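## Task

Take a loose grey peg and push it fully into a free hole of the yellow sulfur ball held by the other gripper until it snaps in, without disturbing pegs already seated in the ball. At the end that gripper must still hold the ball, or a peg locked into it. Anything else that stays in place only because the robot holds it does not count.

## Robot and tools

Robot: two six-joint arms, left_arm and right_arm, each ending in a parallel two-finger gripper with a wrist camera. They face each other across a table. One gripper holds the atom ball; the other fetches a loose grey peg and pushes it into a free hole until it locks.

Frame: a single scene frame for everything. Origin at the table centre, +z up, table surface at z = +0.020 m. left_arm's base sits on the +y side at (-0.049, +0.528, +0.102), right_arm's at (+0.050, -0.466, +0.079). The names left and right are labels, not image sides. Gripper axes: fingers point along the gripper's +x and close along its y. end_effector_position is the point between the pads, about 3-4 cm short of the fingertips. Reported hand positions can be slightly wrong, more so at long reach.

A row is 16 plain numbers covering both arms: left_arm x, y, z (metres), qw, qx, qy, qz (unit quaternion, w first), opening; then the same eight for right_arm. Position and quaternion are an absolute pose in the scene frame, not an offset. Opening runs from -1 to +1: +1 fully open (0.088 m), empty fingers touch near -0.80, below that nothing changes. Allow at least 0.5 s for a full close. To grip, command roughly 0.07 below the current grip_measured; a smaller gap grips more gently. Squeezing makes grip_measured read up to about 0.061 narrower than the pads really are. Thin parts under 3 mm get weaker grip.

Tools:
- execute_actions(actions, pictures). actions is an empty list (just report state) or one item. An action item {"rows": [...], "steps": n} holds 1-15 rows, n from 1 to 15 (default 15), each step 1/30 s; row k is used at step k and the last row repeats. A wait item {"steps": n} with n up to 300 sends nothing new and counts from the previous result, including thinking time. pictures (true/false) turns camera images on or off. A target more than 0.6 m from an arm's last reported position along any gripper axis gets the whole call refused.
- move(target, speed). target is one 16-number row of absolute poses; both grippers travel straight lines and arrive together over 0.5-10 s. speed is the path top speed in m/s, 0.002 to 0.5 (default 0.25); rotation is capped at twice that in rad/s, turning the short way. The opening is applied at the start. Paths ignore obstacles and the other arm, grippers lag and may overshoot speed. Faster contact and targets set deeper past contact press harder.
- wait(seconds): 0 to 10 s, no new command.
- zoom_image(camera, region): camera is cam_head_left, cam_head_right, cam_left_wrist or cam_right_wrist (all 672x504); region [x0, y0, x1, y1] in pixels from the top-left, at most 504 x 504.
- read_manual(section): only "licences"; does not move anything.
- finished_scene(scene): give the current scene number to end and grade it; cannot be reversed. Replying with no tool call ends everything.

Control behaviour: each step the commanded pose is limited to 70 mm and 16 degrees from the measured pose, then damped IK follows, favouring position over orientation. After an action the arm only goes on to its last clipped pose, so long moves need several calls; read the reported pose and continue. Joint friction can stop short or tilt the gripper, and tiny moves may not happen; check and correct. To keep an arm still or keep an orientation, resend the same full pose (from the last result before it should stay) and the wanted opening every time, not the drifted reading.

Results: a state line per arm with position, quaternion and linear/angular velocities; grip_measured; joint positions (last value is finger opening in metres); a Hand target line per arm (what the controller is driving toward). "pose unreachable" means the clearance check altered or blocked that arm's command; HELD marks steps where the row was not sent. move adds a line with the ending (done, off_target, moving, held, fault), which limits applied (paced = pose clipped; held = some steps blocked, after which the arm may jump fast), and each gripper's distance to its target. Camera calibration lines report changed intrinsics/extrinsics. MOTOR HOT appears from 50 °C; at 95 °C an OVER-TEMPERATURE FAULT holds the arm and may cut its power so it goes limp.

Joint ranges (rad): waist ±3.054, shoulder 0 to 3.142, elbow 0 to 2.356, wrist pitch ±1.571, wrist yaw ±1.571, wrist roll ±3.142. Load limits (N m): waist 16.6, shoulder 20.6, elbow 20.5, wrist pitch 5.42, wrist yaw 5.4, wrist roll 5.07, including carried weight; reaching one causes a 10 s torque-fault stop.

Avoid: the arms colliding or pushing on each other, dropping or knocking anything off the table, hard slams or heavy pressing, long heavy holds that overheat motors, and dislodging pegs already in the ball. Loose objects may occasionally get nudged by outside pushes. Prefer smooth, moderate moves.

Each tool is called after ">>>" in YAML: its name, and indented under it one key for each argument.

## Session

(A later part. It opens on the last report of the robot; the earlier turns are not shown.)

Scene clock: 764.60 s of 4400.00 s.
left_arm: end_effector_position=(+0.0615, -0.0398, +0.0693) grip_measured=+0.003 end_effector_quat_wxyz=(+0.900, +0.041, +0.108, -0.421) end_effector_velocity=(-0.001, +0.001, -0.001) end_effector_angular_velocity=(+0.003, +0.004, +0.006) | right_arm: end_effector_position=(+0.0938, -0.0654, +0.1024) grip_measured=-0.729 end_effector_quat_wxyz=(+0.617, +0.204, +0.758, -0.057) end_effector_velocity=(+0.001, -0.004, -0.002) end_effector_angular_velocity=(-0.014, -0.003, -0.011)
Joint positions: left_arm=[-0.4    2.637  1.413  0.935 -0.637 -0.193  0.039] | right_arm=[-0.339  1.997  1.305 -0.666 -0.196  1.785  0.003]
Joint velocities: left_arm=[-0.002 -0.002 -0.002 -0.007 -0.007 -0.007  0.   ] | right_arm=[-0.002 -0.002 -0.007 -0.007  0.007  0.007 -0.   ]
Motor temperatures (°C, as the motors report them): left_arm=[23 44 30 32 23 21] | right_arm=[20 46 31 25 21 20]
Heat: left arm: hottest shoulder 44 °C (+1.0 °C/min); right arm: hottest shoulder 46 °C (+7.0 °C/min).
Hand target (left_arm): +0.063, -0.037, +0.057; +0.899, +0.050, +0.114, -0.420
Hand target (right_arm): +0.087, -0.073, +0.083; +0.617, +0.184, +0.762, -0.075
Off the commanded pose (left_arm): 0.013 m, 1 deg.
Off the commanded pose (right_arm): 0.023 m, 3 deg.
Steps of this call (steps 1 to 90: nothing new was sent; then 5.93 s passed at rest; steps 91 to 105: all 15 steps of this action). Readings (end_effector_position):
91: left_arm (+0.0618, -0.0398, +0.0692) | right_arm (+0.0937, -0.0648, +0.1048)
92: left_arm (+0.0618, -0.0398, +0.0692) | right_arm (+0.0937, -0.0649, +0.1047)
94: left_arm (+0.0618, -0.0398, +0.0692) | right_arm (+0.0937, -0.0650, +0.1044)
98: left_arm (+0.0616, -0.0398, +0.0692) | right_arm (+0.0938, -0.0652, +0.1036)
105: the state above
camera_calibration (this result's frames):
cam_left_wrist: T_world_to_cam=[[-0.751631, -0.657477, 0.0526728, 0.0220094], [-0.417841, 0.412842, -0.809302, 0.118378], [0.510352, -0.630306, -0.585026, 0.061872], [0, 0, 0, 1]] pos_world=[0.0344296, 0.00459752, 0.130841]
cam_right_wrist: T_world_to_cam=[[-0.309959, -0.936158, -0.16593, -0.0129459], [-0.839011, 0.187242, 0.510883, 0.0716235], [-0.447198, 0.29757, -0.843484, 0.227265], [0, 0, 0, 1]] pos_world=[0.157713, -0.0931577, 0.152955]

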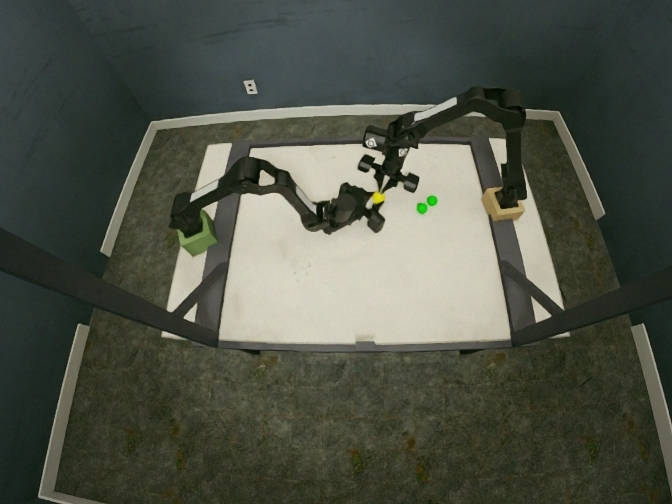

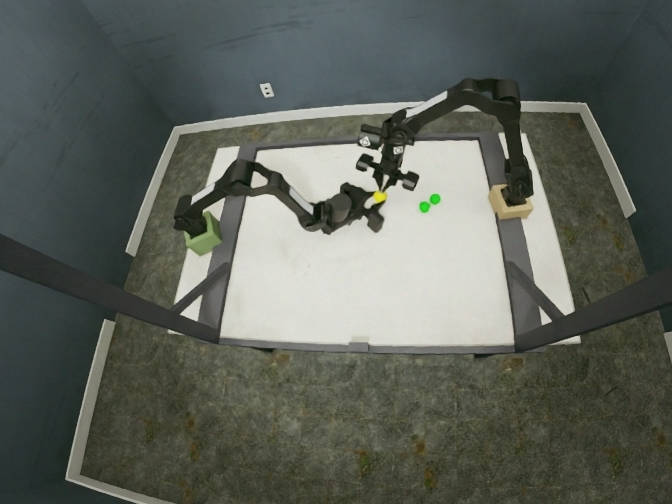

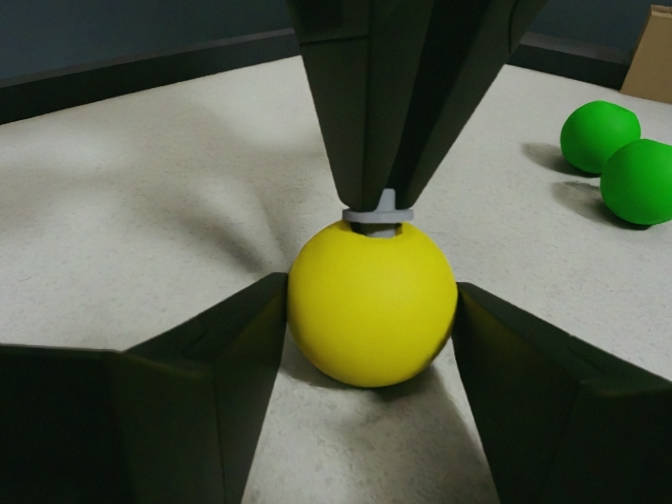

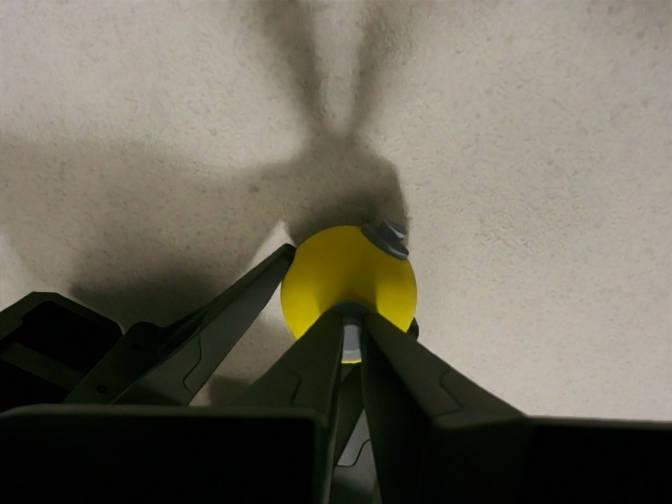

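>>> execute_actions:
  actions:
    - {"rows": [[0.0632,-0.0377,0.057,0.8986,0.05,0.114,-0.42,-0.07, 0.0871,-0.0714,0.0850,0.6167,0.1861,0.7615,-0.0712,-0.82],[0.0632,-0.0377,0.057,0.8986,0.05,0.114,-0.42,-0.07, 0.0879,-0.0700,0.0881,0.6165,0.1889,0.7613,-0.0678,-0.82],[0.0632,-0.0377,0.057,0.8986,0.05,0.114,-0.42,-0.07, 0.0886,-0.0687,0.0911,0.6163,0.1916,0.7610,-0.0643,-0.82],[0.0632,-0.0377,0.057,0.8986,0.05,0.114,-0.42,-0.07, 0.0894,-0.0674,0.0942,0.6162,0.1944,0.7608,-0.0608,-0.82],[0.0632,-0.0377,0.057,0.8986,0.05,0.114,-0.42,-0.07, 0.0902,-0.0660,0.0973,0.6160,0.1971,0.7605,-0.0573,-0.82],[0.0632,-0.0377,0.057,0.8986,0.05,0.114,-0.42,-0.07, 0.0910,-0.0647,0.1004,0.6158,0.1998,0.7602,-0.0539,-0.75],[0.0632,-0.0377,0.057,0.8986,0.05,0.114,-0.42,-0.07, 0.0917,-0.0633,0.1034,0.6156,0.2026,0.7600,-0.0504,-0.70],[0.0632,-0.0377,0.057,0.8986,0.05,0.114,-0.42,-0.07, 0.0925,-0.0620,0.1065,0.6154,0.2053,0.7597,-0.0469,-0.66],[0.0632,-0.0377,0.057,0.8986,0.05,0.114,-0.42,-0.07, 0.0925,-0.0620,0.1065,0.6154,0.2053,0.7597,-0.0469,-0.63],[0.0632,-0.0377,0.057,0.8986,0.05,0.114,-0.42,-0.07, 0.0926,-0.0617,0.1072,0.6154,0.2059,0.7596,-0.0461,-0.60],[0.0632,-0.0377,0.057,0.8986,0.05,0.114,-0.42,-0.07, 0.0926,-0.0614,0.1079,0.6153,0.2065,0.7596,-0.0454,-0.59],[0.0632,-0.0377,0.057,0.8986,0.05,0.114,-0.42,-0.07, 0.0927,-0.0610,0.1086,0.6153,0.2072,0.7595,-0.0445,-0.59]], "steps": 15}

>>> zoom_image:
  camera: "cam_left_wrist"
  region: [320, 150, 440, 270]

>>> zoom_image:
  camera: "cam_right_wrist"
  region: [270, 210, 430, 390]

Scene clock: 810.63 s of 4400.00 s.
left_arm: end_effector_position=(+0.0615, -0.0398, +0.0693) grip_measured=+0.003 end_effector_quat_wxyz=(+0.900, +0.041, +0.108, -0.421) end_effector_velocity=(+0.002, +0.001, +0.002) end_effector_angular_velocity=(-0.012, +0.003, +0.011) | right_arm: end_effector_position=(+0.0942, -0.0641, +0.1047) grip_measured=-0.605 end_effector_quat_wxyz=(+0.617, +0.205, +0.758, -0.052) end_effector_velocity=(-0.004, +0.001, +0.001) end_effector_angular_velocity=(+0.003, +0.020, +0.014)
Joint positions: left_arm=[-0.4    2.637  1.413  0.935 -0.637 -0.193  0.039] | right_arm=[-0.339  1.994  1.308 -0.665 -0.197  1.78   0.009]
Joint velocities: left_arm=[ 0.002 -0.002 -0.002  0.007 -0.007 -0.007 -0.   ] | right_arm=[ 0.002  0.002  0.007 -0.007 -0.022 -0.007  0.007]
Motor temperatures (°C, as the motors report them): left_arm=[23 45 30 33 23 21] | right_arm=[20 39 29 25 21 20]
Heat: left arm: hottest shoulder 45 °C (+1.0 °C/min); right arm: hottest shoulder 39 °C (-8.1 °C/min).
Hand target (left_arm): +0.063, -0.037, +0.057; +0.899, +0.050, +0.114, -0.420
Hand target (right_arm): +0.093, -0.061, +0.109; +0.615, +0.207, +0.759, -0.045
Off the commanded pose (left_arm): 0.013 m, 1 deg.
Off the commanded pose (right_arm): 0.005 m, 1 deg.
Steps of this call (steps 1 to 90: nothing new was sent; then 42.53 s passed at rest; steps 91 to 105: all 15 steps of this action). Readings (end_effector_position):
91: left_arm (+0.0615, -0.0398, +0.0693) | right_arm (+0.0937, -0.0656, +0.1022)
92: left_arm (+0.0615, -0.0398, +0.0693) | right_arm (+0.0937, -0.0656, +0.1022)
94: left_arm (+0.0616, -0.0397, +0.0693) | right_arm (+0.0937, -0.0656, +0.1022)
98: left_arm (+0.0616, -0.0397, +0.0693) | right_arm (+0.0941, -0.0650, +0.1040)
105: the state above
camera_calibration (this result's frames):
cam_left_wrist: T_world_to_cam=[[-0.751631, -0.657477, 0.0526728, 0.0220094], [-0.417841, 0.412842, -0.809302, 0.118378], [0.510352, -0.630306, -0.585026, 0.061872], [0, 0, 0, 1]] pos_world=[0.0344296, 0.00459752, 0.130841]
cam_right_wrist: T_world_to_cam=[[-0.305758, -0.936007, -0.174366, -0.0106659], [-0.840719, 0.179463, 0.510867, 0.0702525], [-0.446882, 0.302794, -0.841791, 0.229099], [0, 0, 0, 1]] pos_world=[0.158182, -0.0919611, 0.155104]

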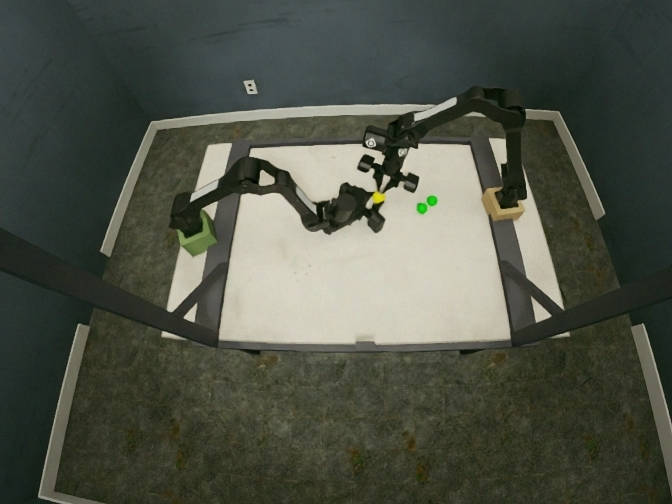

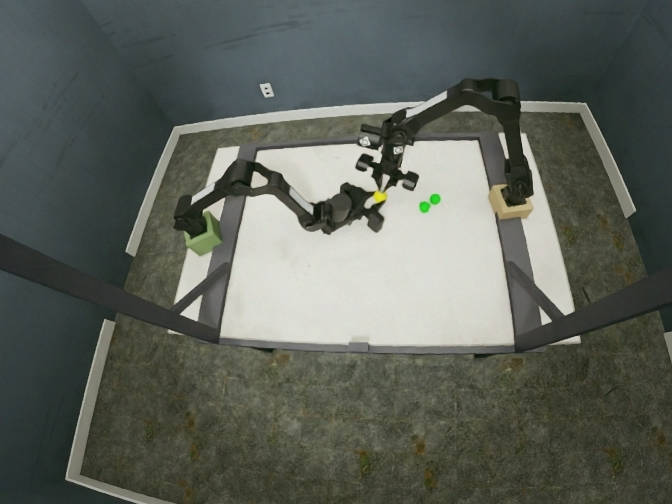

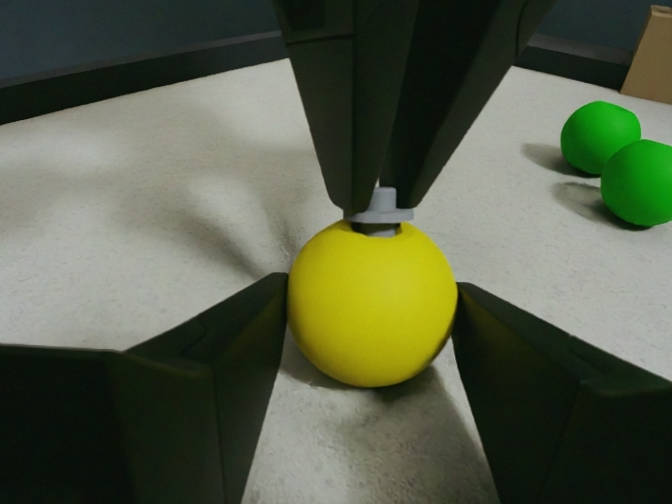

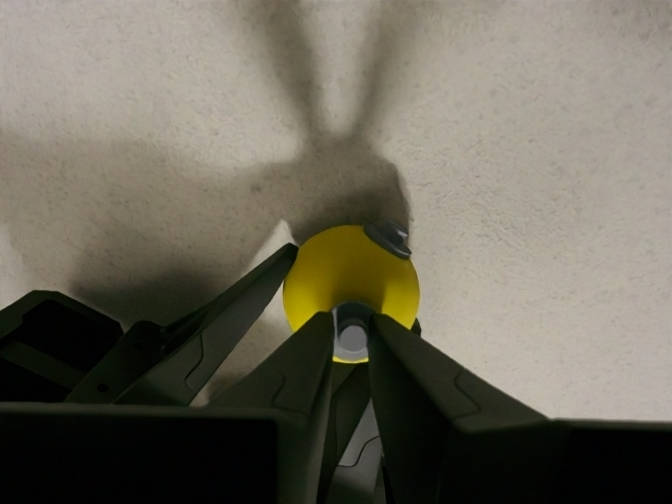

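Region (320, 150, 440, 270) of cam_left_wrist's 672x504 image, scaled by 4.200, with more detail than that image has.

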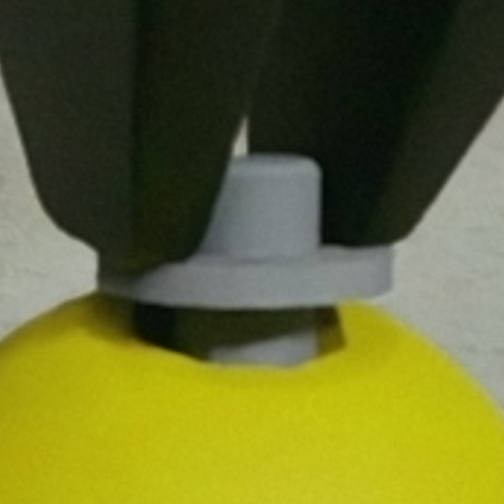

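Region (270, 210, 430, 390) of cam_right_wrist's 672x504 image, scaled by 2.800, with more detail than that image has.

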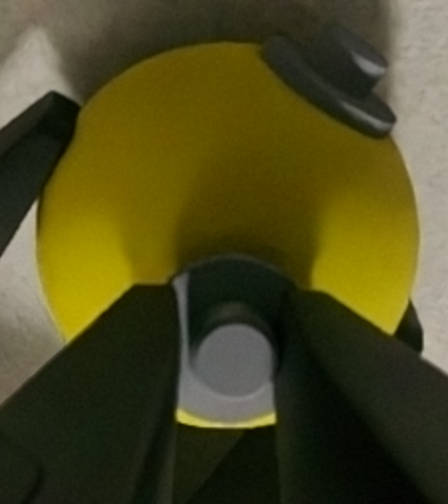

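>>> execute_actions:
  actions: []

Scene clock: 829.17 s of 4400.00 s.
left_arm: end_effector_position=(+0.0617, -0.0397, +0.0693) grip_measured=+0.003 end_effector_quat_wxyz=(+0.900, +0.041, +0.108, -0.421) end_effector_velocity=(-0.001, +0.001, -0.001) end_effector_angular_velocity=(+0.003, +0.004, +0.006) | right_arm: end_effector_position=(+0.0942, -0.0639, +0.1048) grip_measured=-0.594 end_effector_quat_wxyz=(+0.617, +0.205, +0.758, -0.052) end_effector_velocity=(-0.000, -0.002, -0.000) end_effector_angular_velocity=(-0.007, -0.008, +0.008)
Joint positions: left_arm=[-0.4    2.637  1.413  0.935 -0.637 -0.193  0.039] | right_arm=[-0.339  1.994  1.308 -0.664 -0.197  1.78   0.01 ]
Joint velocities: left_arm=[-0.002 -0.002 -0.002 -0.007 -0.007 -0.007 -0.   ] | right_arm=[ 0.002 -0.002 -0.002 -0.007  0.007 -0.007  0.   ]
Motor temperatures (°C, as the motors report them): left_arm=[23 45 30 33 23 21] | right_arm=[20 44 31 25 21 20]
Heat: left arm: hottest shoulder 45 °C (+1.0 °C/min); right arm: hottest shoulder 44 °C (+0.0 °C/min).
Hand target (left_arm): +0.063, -0.037, +0.057; +0.899, +0.050, +0.114, -0.420
Hand target (right_arm): +0.093, -0.061, +0.109; +0.615, +0.207, +0.759, -0.045
Off the commanded pose (left_arm): 0.013 m, 1 deg.
Off the commanded pose (right_arm): 0.005 m, 1 deg.
Steps of this call (steps 1 to 90: nothing new was sent; then 15.53 s passed at rest). Readings (end_effector_position):
1: left_arm (+0.0615, -0.0398, +0.0693) | right_arm (+0.0942, -0.0641, +0.1047)
2: left_arm (+0.0615, -0.0398, +0.0693) | right_arm (+0.0942, -0.0641, +0.1047)
4: left_arm (+0.0615, -0.0398, +0.0693) | right_arm (+0.0942, -0.0641, +0.1047)
8: left_arm (+0.0617, -0.0397, +0.0693) | right_arm (+0.0942, -0.0639, +0.1048)
90: the state above
camera_calibration (this result's frames):
cam_left_wrist: T_world_to_cam=[[-0.75138, -0.657764, 0.0526728, 0.022173], [-0.417999, 0.412683, -0.809302, 0.118455], [0.510593, -0.630111, -0.585026, 0.0617809], [0, 0, 0, 1]] pos_world=[0.0346294, 0.00462928, 0.130841]
cam_right_wrist: T_world_to_cam=[[-0.305734, -0.935876, -0.17511, -0.0103634], [-0.840789, 0.17908, 0.510885, 0.0701653], [-0.446766, 0.303426, -0.841625, 0.229171], [0, 0, 0, 1]] pos_world=[0.158212, -0.0918006, 0.155215]

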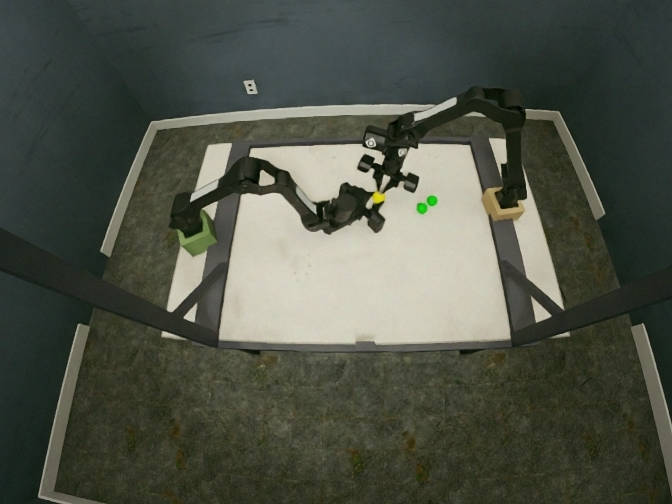

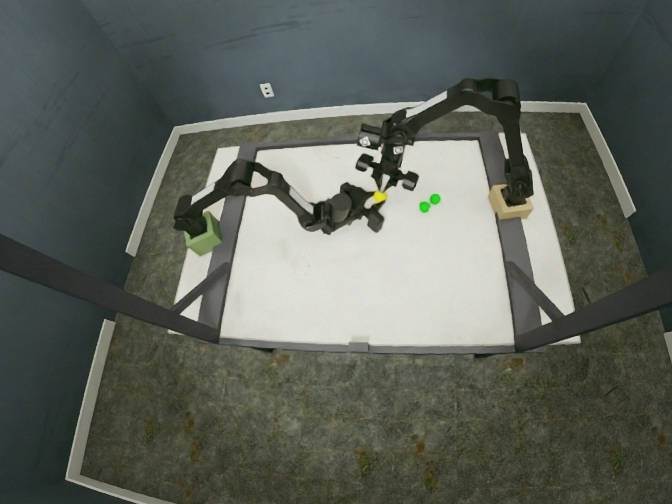

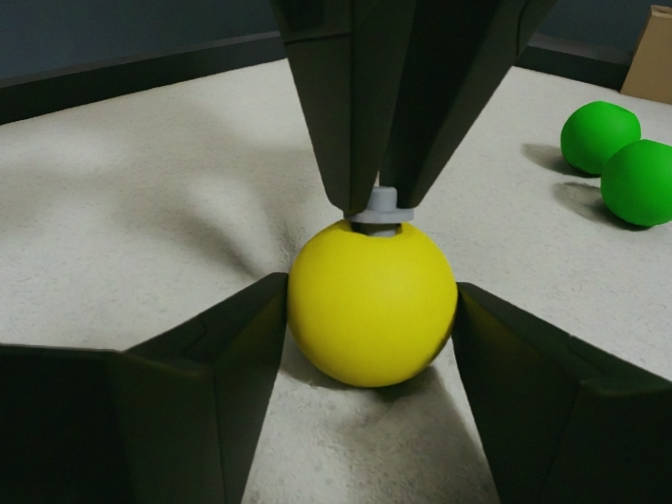

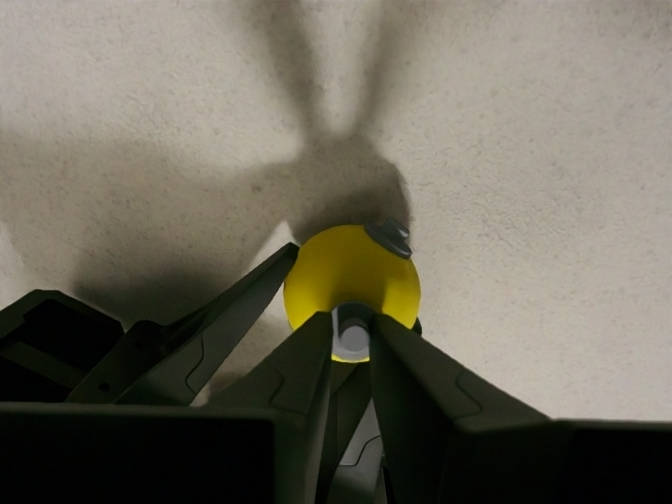

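>>> zoom_image:
  camera: "cam_left_wrist"
  region: [320, 150, 440, 270]

>>> zoom_image:
  camera: "cam_right_wrist"
  region: [290, 260, 410, 380]

Region (320, 150, 440, 270) of cam_left_wrist's 672x504 image, scaled by 4.200, with more detail than that image has.

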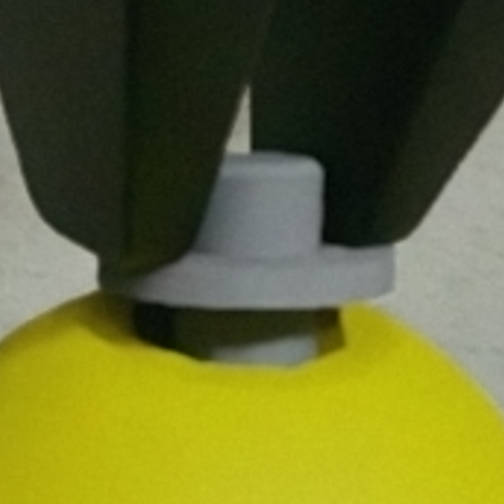

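Region (290, 260, 410, 380) of cam_right_wrist's 672x504 image, scaled by 4.200, with more detail than that image has.

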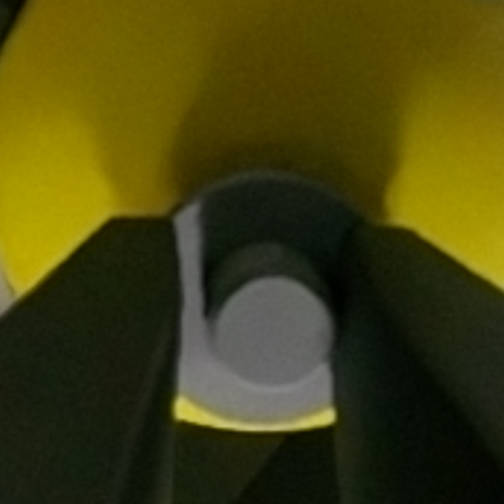

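>>> execute_actions:
  actions:
    - {"rows": [[0.0632,-0.0377,0.057,0.8986,0.05,0.114,-0.42,-0.07,0.0929,-0.0613,0.1100,0.6153,0.2072,0.7595,-0.0445,-0.57],[0.0632,-0.0377,0.057,0.8986,0.05,0.114,-0.42,-0.07,0.0930,-0.0615,0.1110,0.6153,0.2072,0.7595,-0.0445,-0.57],[0.0632,-0.0377,0.057,0.8986,0.05,0.114,-0.42,-0.07,0.0931,-0.0617,0.1120,0.6153,0.2072,0.7595,-0.0445,-0.57],[0.0632,-0.0377,0.057,0.8986,0.05,0.114,-0.42,-0.07,0.0931,-0.0617,0.1120,0.6153,0.2072,0.7595,-0.0445,-0.57],[0.0632,-0.0377,0.057,0.8986,0.05,0.114,-0.42,-0.07,0.0931,-0.0617,0.1120,0.6153,0.2072,0.7595,-0.0445,-0.57],[0.0632,-0.0377,0.057,0.8986,0.05,0.114,-0.42,-0.07,0.0928,-0.0617,0.1121,0.6200,0.2069,0.7558,-0.0457,-0.57],[0.0632,-0.0377,0.057,0.8986,0.05,0.114,-0.42,-0.07,0.0925,-0.0617,0.1122,0.6245,0.2066,0.7521,-0.0469,-0.57],[0.0632,-0.0377,0.057,0.8986,0.05,0.114,-0.42,-0.07,0.0922,-0.0617,0.1123,0.6290,0.2063,0.7484,-0.0481,-0.57],[0.0632,-0.0377,0.057,0.8986,0.05,0.114,-0.42,-0.07,0.0919,-0.0617,0.1124,0.6335,0.2060,0.7447,-0.0493,-0.57],[0.0632,-0.0377,0.057,0.8986,0.05,0.114,-0.42,-0.07,0.0916,-0.0617,0.1125,0.6380,0.2057,0.7410,-0.0505,-0.57]], "steps": 15}

Scene clock: 858.90 s of 4400.00 s.
left_arm: end_effector_position=(+0.0619, -0.0398, +0.0692) grip_measured=+0.003 end_effector_quat_wxyz=(+0.900, +0.041, +0.109, -0.421) end_effector_velocity=(-0.001, +0.002, -0.003) end_effector_angular_velocity=(+0.017, +0.004, +0.006) | right_arm: end_effector_position=(+0.0908, -0.0639, +0.1074) grip_measured=-0.574 end_effector_quat_wxyz=(+0.636, +0.200, +0.743, -0.054) end_effector_velocity=(-0.001, -0.008, -0.000) end_effector_angular_velocity=(-0.047, -0.027, -0.003)
Joint positions: left_arm=[-0.399  2.637  1.413  0.935 -0.635 -0.193  0.039] | right_arm=[-0.312  1.993  1.325 -0.691 -0.146  1.796  0.011]
Joint velocities: left_arm=[-0.002 -0.002 -0.002 -0.022 -0.007 -0.007 -0.   ] | right_arm=[ 0.012 -0.002  0.007 -0.051  0.037  0.007  0.   ]
Motor temperatures (°C, as the motors report them): left_arm=[23 45 30 33 23 21] | right_arm=[20 48 32 25 21 20]
Heat: left arm: hottest shoulder 45 °C (+1.0 °C/min); right arm: hottest shoulder 48 °C (+8.1 °C/min).
Hand target (left_arm): +0.063, -0.037, +0.057; +0.899, +0.050, +0.114, -0.420
Hand target (right_arm): +0.092, -0.062, +0.112; +0.638, +0.205, +0.741, -0.051
Off the commanded pose (left_arm): 0.012 m, 1 deg.
Off the commanded pose (right_arm): 0.006 m, 1 deg.
Steps of this call (steps 1 to 90: nothing new was sent; then 26.23 s passed at rest; steps 91 to 105: all 15 steps of this action). Readings (end_effector_position):
91: left_arm (+0.0617, -0.0397, +0.0693) | right_arm (+0.0942, -0.0639, +0.1048)
92: left_arm (+0.0617, -0.0398, +0.0693) | right_arm (+0.0943, -0.0636, +0.1052)
94: left_arm (+0.0618, -0.0398, +0.0692) | right_arm (+0.0940, -0.0637, +0.1057)
98: left_arm (+0.0619, -0.0398, +0.0692) | right_arm (+0.0938, -0.0647, +0.1058)
105: the state above
camera_calibration (this result's frames):
cam_left_wrist: T_world_to_cam=[[-0.752052, -0.656962, 0.0530946, 0.0223192], [-0.417999, 0.413111, -0.809084, 0.11854], [0.509603, -0.630666, -0.58529, 0.0616483], [0, 0, 0, 1]] pos_world=[0.0349188, 0.00457194, 0.130806]
cam_right_wrist: T_world_to_cam=[[-0.297532, -0.939319, -0.170745, -0.0123885], [-0.862602, 0.187849, 0.469714, 0.0728868], [-0.409137, 0.28704, -0.86615, 0.227914], [0, 0, 0, 1]] pos_world=[0.152435, -0.0907489, 0.161057]

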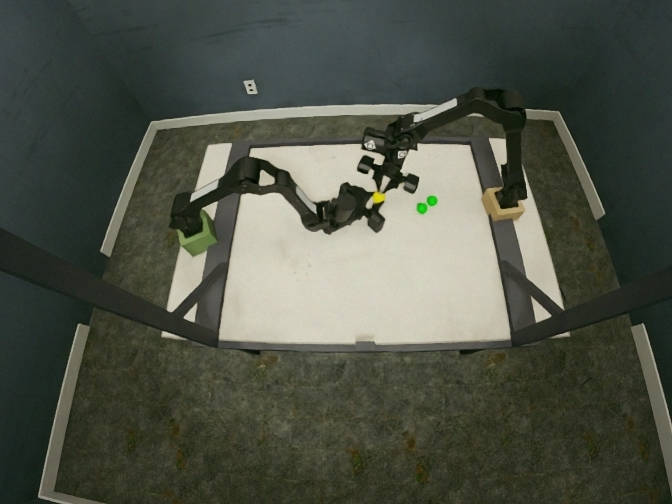

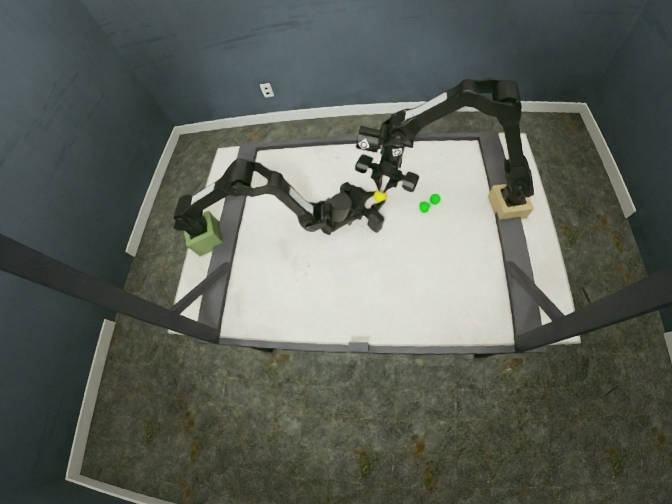

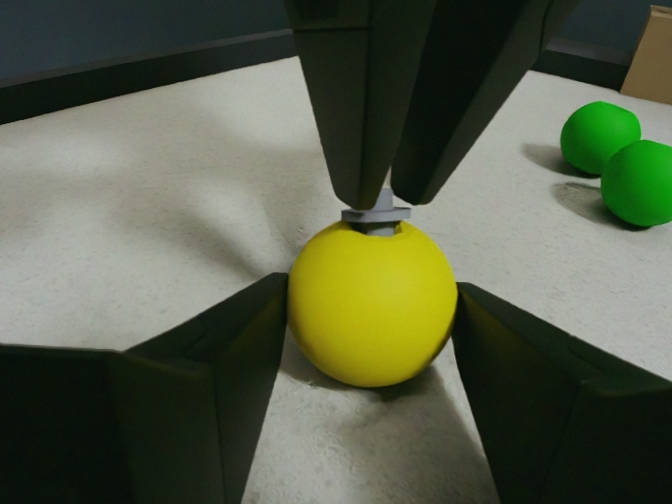

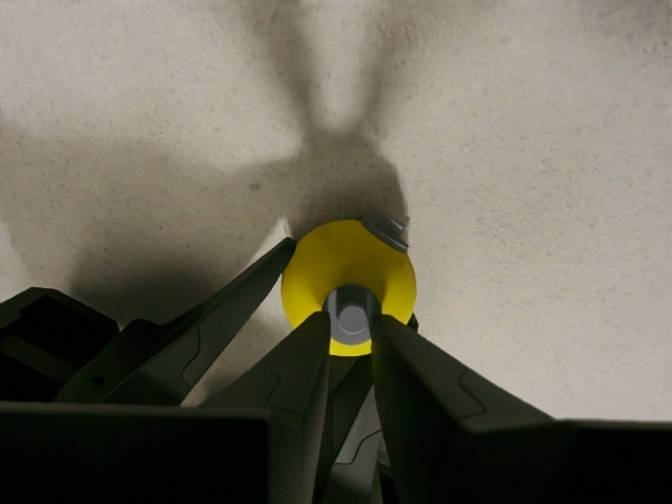

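>>> execute_actions:
  actions:
    - {"rows": [[0.0632,-0.0377,0.057,0.8986,0.05,0.114,-0.42,-0.07,0.0926,-0.0619,0.1125,0.6380,0.2057,0.7410,-0.0505,-0.57],[0.0632,-0.0377,0.057,0.8986,0.05,0.114,-0.42,-0.07,0.0936,-0.0621,0.1125,0.6380,0.2057,0.7410,-0.0505,-0.57],[0.0632,-0.0377,0.057,0.8986,0.05,0.114,-0.42,-0.07,0.0946,-0.0623,0.1125,0.6380,0.2057,0.7410,-0.0505,-0.57],[0.0632,-0.0377,0.057,0.8986,0.05,0.114,-0.42,-0.07,0.0956,-0.0625,0.1125,0.6380,0.2057,0.7410,-0.0505,-0.57]], "steps": 15}

>>> zoom_image:
  camera: "cam_right_wrist"
  region: [290, 260, 410, 380]

>>> zoom_image:
  camera: "cam_left_wrist"
  region: [320, 150, 440, 270]

Scene clock: 863.60 s of 4400.00 s.
left_arm: end_effector_position=(+0.0619, -0.0398, +0.0692) grip_measured=+0.003 end_effector_quat_wxyz=(+0.900, +0.041, +0.109, -0.421) end_effector_velocity=(-0.001, +0.000, +0.002) end_effector_angular_velocity=(-0.012, +0.003, +0.006) | right_arm: end_effector_position=(+0.0942, -0.0647, +0.1073) grip_measured=-0.573 end_effector_quat_wxyz=(+0.638, +0.201, +0.741, -0.056) end_effector_velocity=(-0.000, -0.002, +0.000) end_effector_angular_velocity=(-0.005, +0.007, +0.006)
Joint positions: left_arm=[-0.399  2.637  1.413  0.935 -0.635 -0.193  0.039] | right_arm=[-0.319  1.993  1.326 -0.693 -0.141  1.792  0.011]
Joint velocities: left_arm=[-0.002 -0.002 -0.002  0.007 -0.007 -0.007  0.   ] | right_arm=[-0.002 -0.002 -0.002 -0.007 -0.007 -0.007 -0.   ]
Motor temperatures (°C, as the motors report them): left_arm=[23 45 30 33 23 21] | right_arm=[20 48 32 25 21 20]
Heat: left arm: hottest shoulder 45 °C (+1.0 °C/min); right arm: hottest shoulder 48 °C (+9.0 °C/min).
Hand target (left_arm): +0.063, -0.037, +0.057; +0.899, +0.050, +0.114, -0.420
Hand target (right_arm): +0.096, -0.062, +0.113; +0.638, +0.206, +0.741, -0.050
Off the commanded pose (left_arm): 0.012 m, 1 deg.
Off the commanded pose (right_arm): 0.006 m, 1 deg.
Steps of this call (steps 1 to 90: nothing new was sent; then 1.20 s passed at rest; steps 91 to 105: all 15 steps of this action). Readings (end_effector_position):
91: left_arm (+0.0619, -0.0398, +0.0692) | right_arm (+0.0912, -0.0642, +0.1073)
92: left_arm (+0.0619, -0.0398, +0.0692) | right_arm (+0.0912, -0.0642, +0.1073)
94: left_arm (+0.0619, -0.0398, +0.0692) | right_arm (+0.0916, -0.0643, +0.1073)
98: left_arm (+0.0619, -0.0398, +0.0692) | right_arm (+0.0938, -0.0646, +0.1073)
105: the state above
camera_calibration (this result's frames):
cam_left_wrist: T_world_to_cam=[[-0.752052, -0.656962, 0.0530946, 0.0223192], [-0.417999, 0.413111, -0.809084, 0.11854], [0.509603, -0.630666, -0.58529, 0.0616483], [0, 0, 0, 1]] pos_world=[0.0349188, 0.00457194, 0.130806]
cam_right_wrist: T_world_to_cam=[[-0.3002, -0.938624, -0.169894, -0.011949], [-0.864111, 0.192172, 0.465169, 0.0769853], [-0.40397, 0.286451, -0.868766, 0.229232], [0, 0, 0, 1]] pos_world=[0.15554, -0.0916739, 0.161308]

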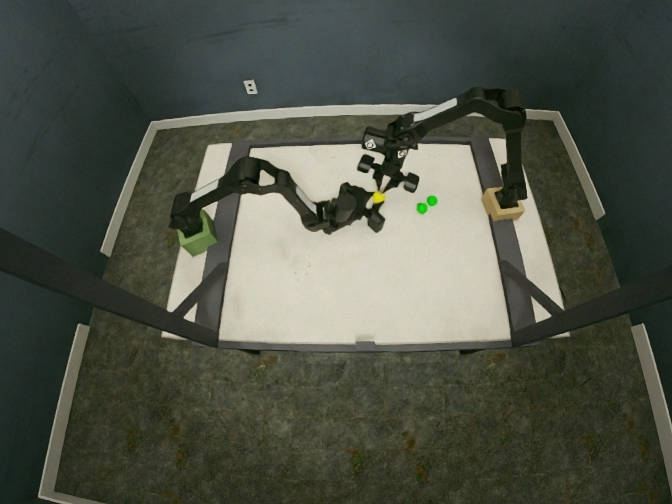

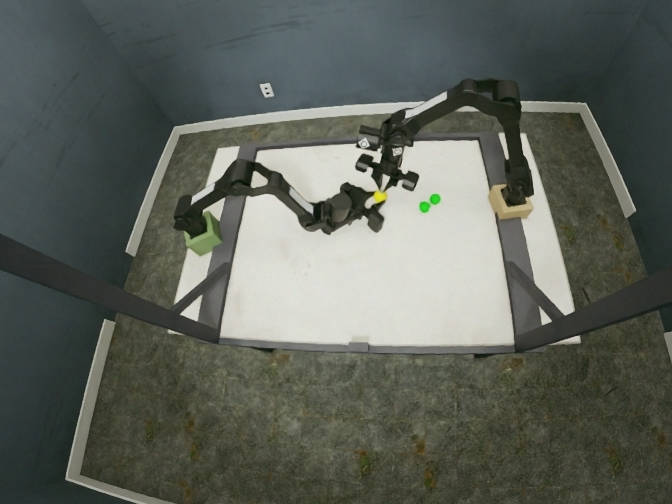

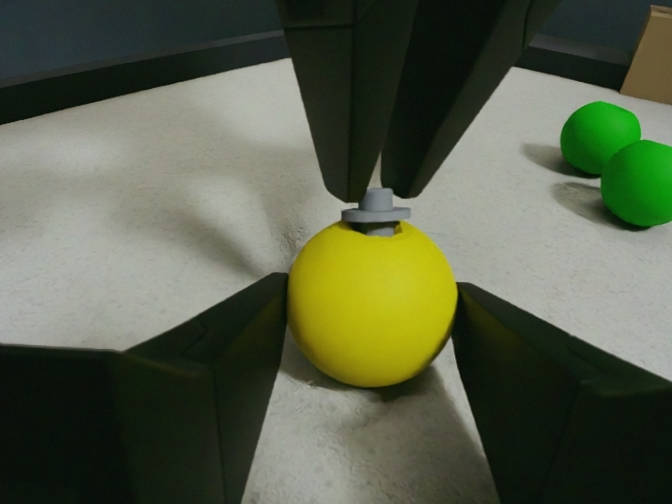

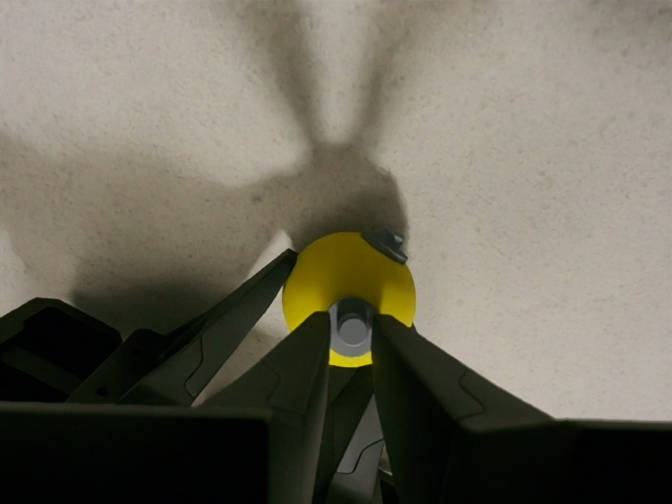

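Region (290, 260, 410, 380) of cam_right_wrist's 672x504 image, scaled by 4.200, with more detail than that image has.

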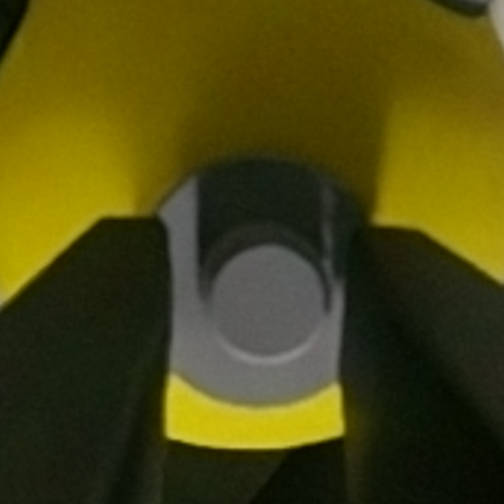

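Region (320, 150, 440, 270) of cam_left_wrist's 672x504 image, scaled by 4.200, with more detail than that image has.

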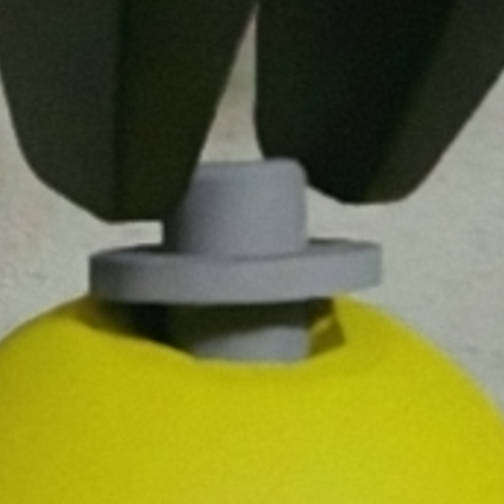

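>>> execute_actions:
  actions:
    - {"rows": [[0.0632,-0.0377,0.057,0.8986,0.05,0.114,-0.42,-0.07,0.0950,-0.0635,0.1100,0.6380,0.2035,0.7410,-0.0530,-0.58],[0.0632,-0.0377,0.057,0.8986,0.05,0.114,-0.42,-0.07,0.0945,-0.0647,0.1073,0.6380,0.2010,0.7410,-0.0560,-0.58],[0.0632,-0.0377,0.057,0.8986,0.05,0.114,-0.42,-0.07,0.0941,-0.0660,0.1046,0.6383,0.1985,0.7412,-0.0590,-0.58],[0.0632,-0.0377,0.057,0.8986,0.05,0.114,-0.42,-0.07,0.0938,-0.0672,0.1020,0.6386,0.1960,0.7414,-0.0619,-0.58],[0.0632,-0.0377,0.057,0.8986,0.05,0.114,-0.42,-0.07,0.0936,-0.0685,0.0993,0.6389,0.1936,0.7415,-0.0649,-0.58],[0.0632,-0.0377,0.057,0.8986,0.05,0.114,-0.42,-0.07,0.0935,-0.0683,0.0986,0.6389,0.1936,0.7415,-0.0649,-0.58],[0.0632,-0.0377,0.057,0.8986,0.05,0.114,-0.42,-0.07,0.0935,-0.0682,0.0979,0.6389,0.1936,0.7415,-0.0649,-0.58],[0.0632,-0.0377,0.057,0.8986,0.05,0.114,-0.42,-0.07,0.0934,-0.0680,0.0972,0.6389,0.1936,0.7415,-0.0649,-0.58]], "steps": 15}

>>> zoom_image:
  camera: "cam_left_wrist"
  region: [320, 150, 440, 270]

>>> zoom_image:
  camera: "cam_right_wrist"
  region: [290, 260, 410, 380]

Scene clock: 890.33 s of 4400.00 s.
left_arm: end_effector_position=(+0.0619, -0.0398, +0.0692) grip_measured=+0.003 end_effector_quat_wxyz=(+0.900, +0.041, +0.109, -0.421) end_effector_velocity=(+0.004, +0.002, +0.002) end_effector_angular_velocity=(-0.002, -0.001, +0.025) | right_arm: end_effector_position=(+0.0943, -0.0643, +0.1058) grip_measured=-0.577 end_effector_quat_wxyz=(+0.638, +0.201, +0.741, -0.056) end_effector_velocity=(-0.003, -0.007, -0.003) end_effector_angular_velocity=(-0.027, +0.025, +0.009)
Joint positions: left_arm=[-0.399  2.637  1.413  0.935 -0.635 -0.193  0.039] | right_arm=[-0.319  1.996  1.325 -0.689 -0.141  1.792  0.011]
Joint velocities: left_arm=[ 0.002 -0.007 -0.002 -0.007 -0.022 -0.007 -0.   ] | right_arm=[-0.002  0.002 -0.007 -0.022 -0.022 -0.007  0.   ]
Motor temperatures (°C, as the motors report them): left_arm=[23 45 30 33 23 21] | right_arm=[20 51 33 24 21 20]
Heat: left arm: hottest shoulder 45 °C (+0.0 °C/min); right arm: hottest shoulder 51 °C (+7.0 °C/min). Fold the right arm in close to its base before you think long.
Hand target (left_arm): +0.063, -0.037, +0.057; +0.899, +0.050, +0.114, -0.420
Hand target (right_arm): +0.093, -0.068, +0.097; +0.639, +0.194, +0.742, -0.065
Off the commanded pose (left_arm): 0.012 m, 1 deg.
Off the commanded pose (right_arm): 0.009 m, 1 deg.
MOTOR HOT: a motor of the right arm reached 50 °C. Now the hottest motor of the right arm, joint 2 (shoulder), reports 51 °C. The temperature limit of the motors' drives, at which the controller stops that arm, is 95 °C. To cool a motor, set the load down, stop pushing, or move to a pose that needs little force.
Steps of this call (steps 1 to 90: nothing new was sent; then 23.23 s passed at rest; steps 91 to 105: all 15 steps of this action). Readings (end_effector_position):
91: left_arm (+0.0619, -0.0398, +0.0692) | right_arm (+0.0942, -0.0647, +0.1073)
92: left_arm (+0.0619, -0.0398, +0.0692) | right_arm (+0.0942, -0.0647, +0.1073)
94: left_arm (+0.0619, -0.0398, +0.0692) | right_arm (+0.0942, -0.0647, +0.1073)
98: left_arm (+0.0619, -0.0398, +0.0692) | right_arm (+0.0942, -0.0646, +0.1071)
105: the state above
camera_calibration (this result's frames):
cam_left_wrist: T_world_to_cam=[[-0.752052, -0.656962, 0.0530946, 0.0223192], [-0.417999, 0.413111, -0.809084, 0.11854], [0.509603, -0.630666, -0.58529, 0.0616483], [0, 0, 0, 1]] pos_world=[0.0349188, 0.00457194, 0.130806]
cam_right_wrist: T_world_to_cam=[[-0.300211, -0.938688, -0.169522, -0.0118951], [-0.864082, 0.192347, 0.46515, 0.0776671], [-0.404024, 0.286124, -0.868848, 0.227861], [0, 0, 0, 1]] pos_world=[0.155601, -0.0913012, 0.159833]

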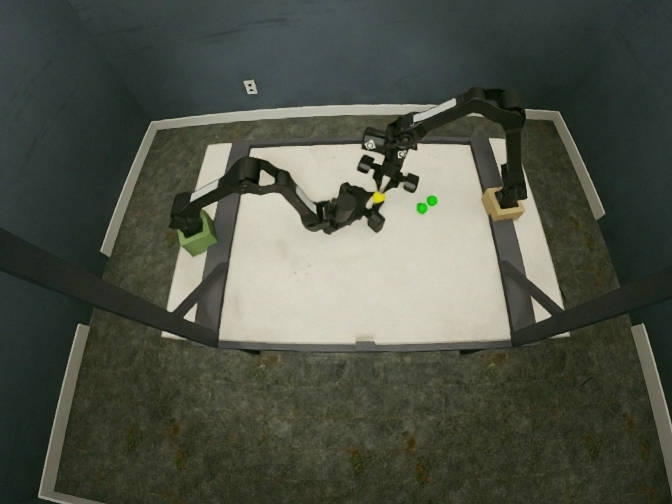

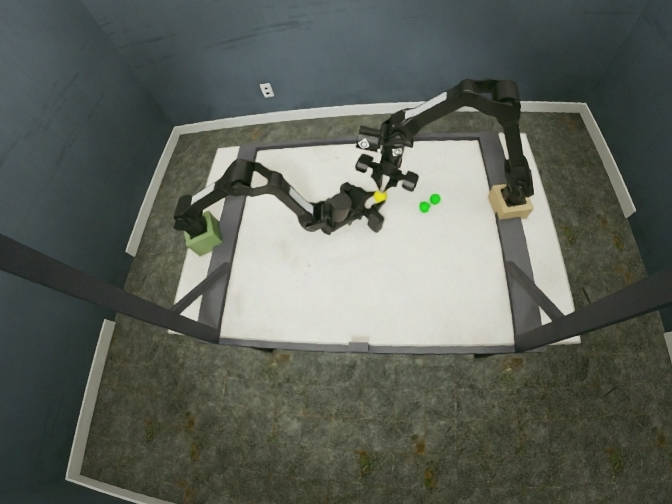

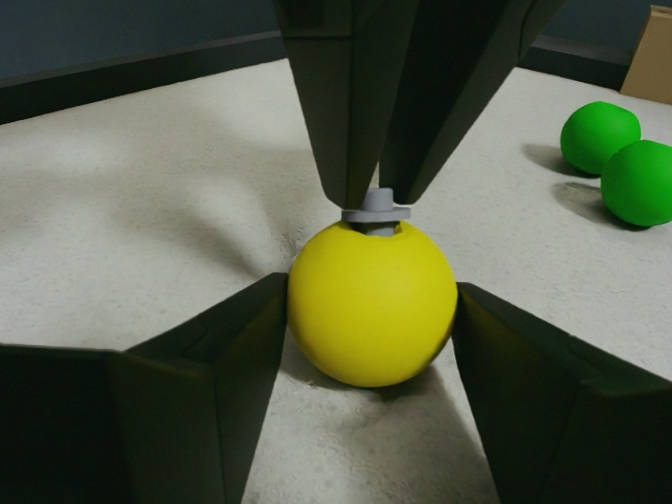

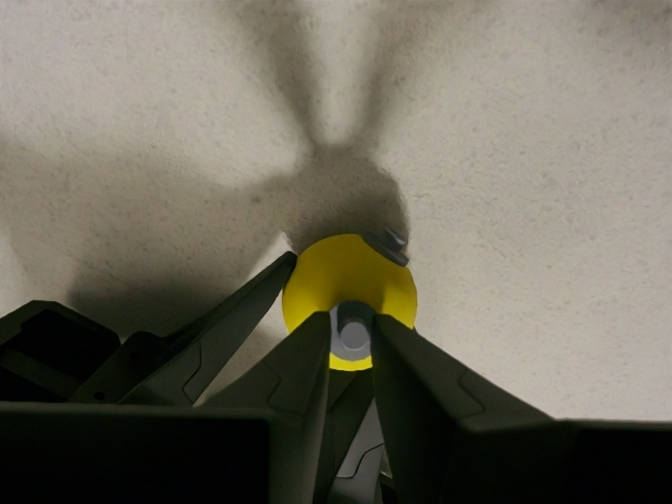

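Region (320, 150, 440, 270) of cam_left_wrist's 672x504 image, scaled by 4.200, with more detail than that image has.

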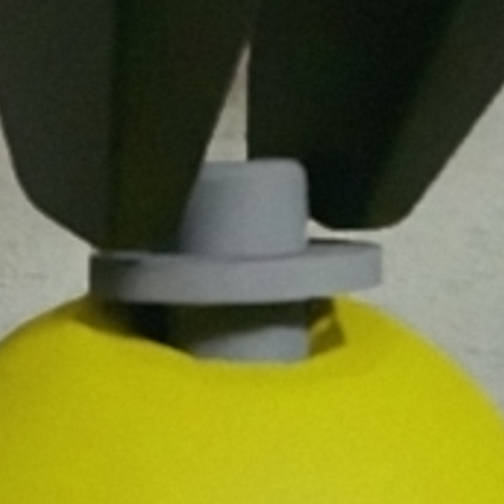

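Region (290, 260, 410, 380) of cam_right_wrist's 672x504 image, scaled by 4.200, with more detail than that image has.

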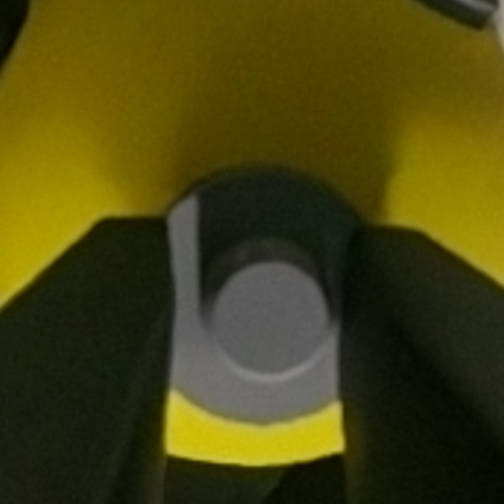

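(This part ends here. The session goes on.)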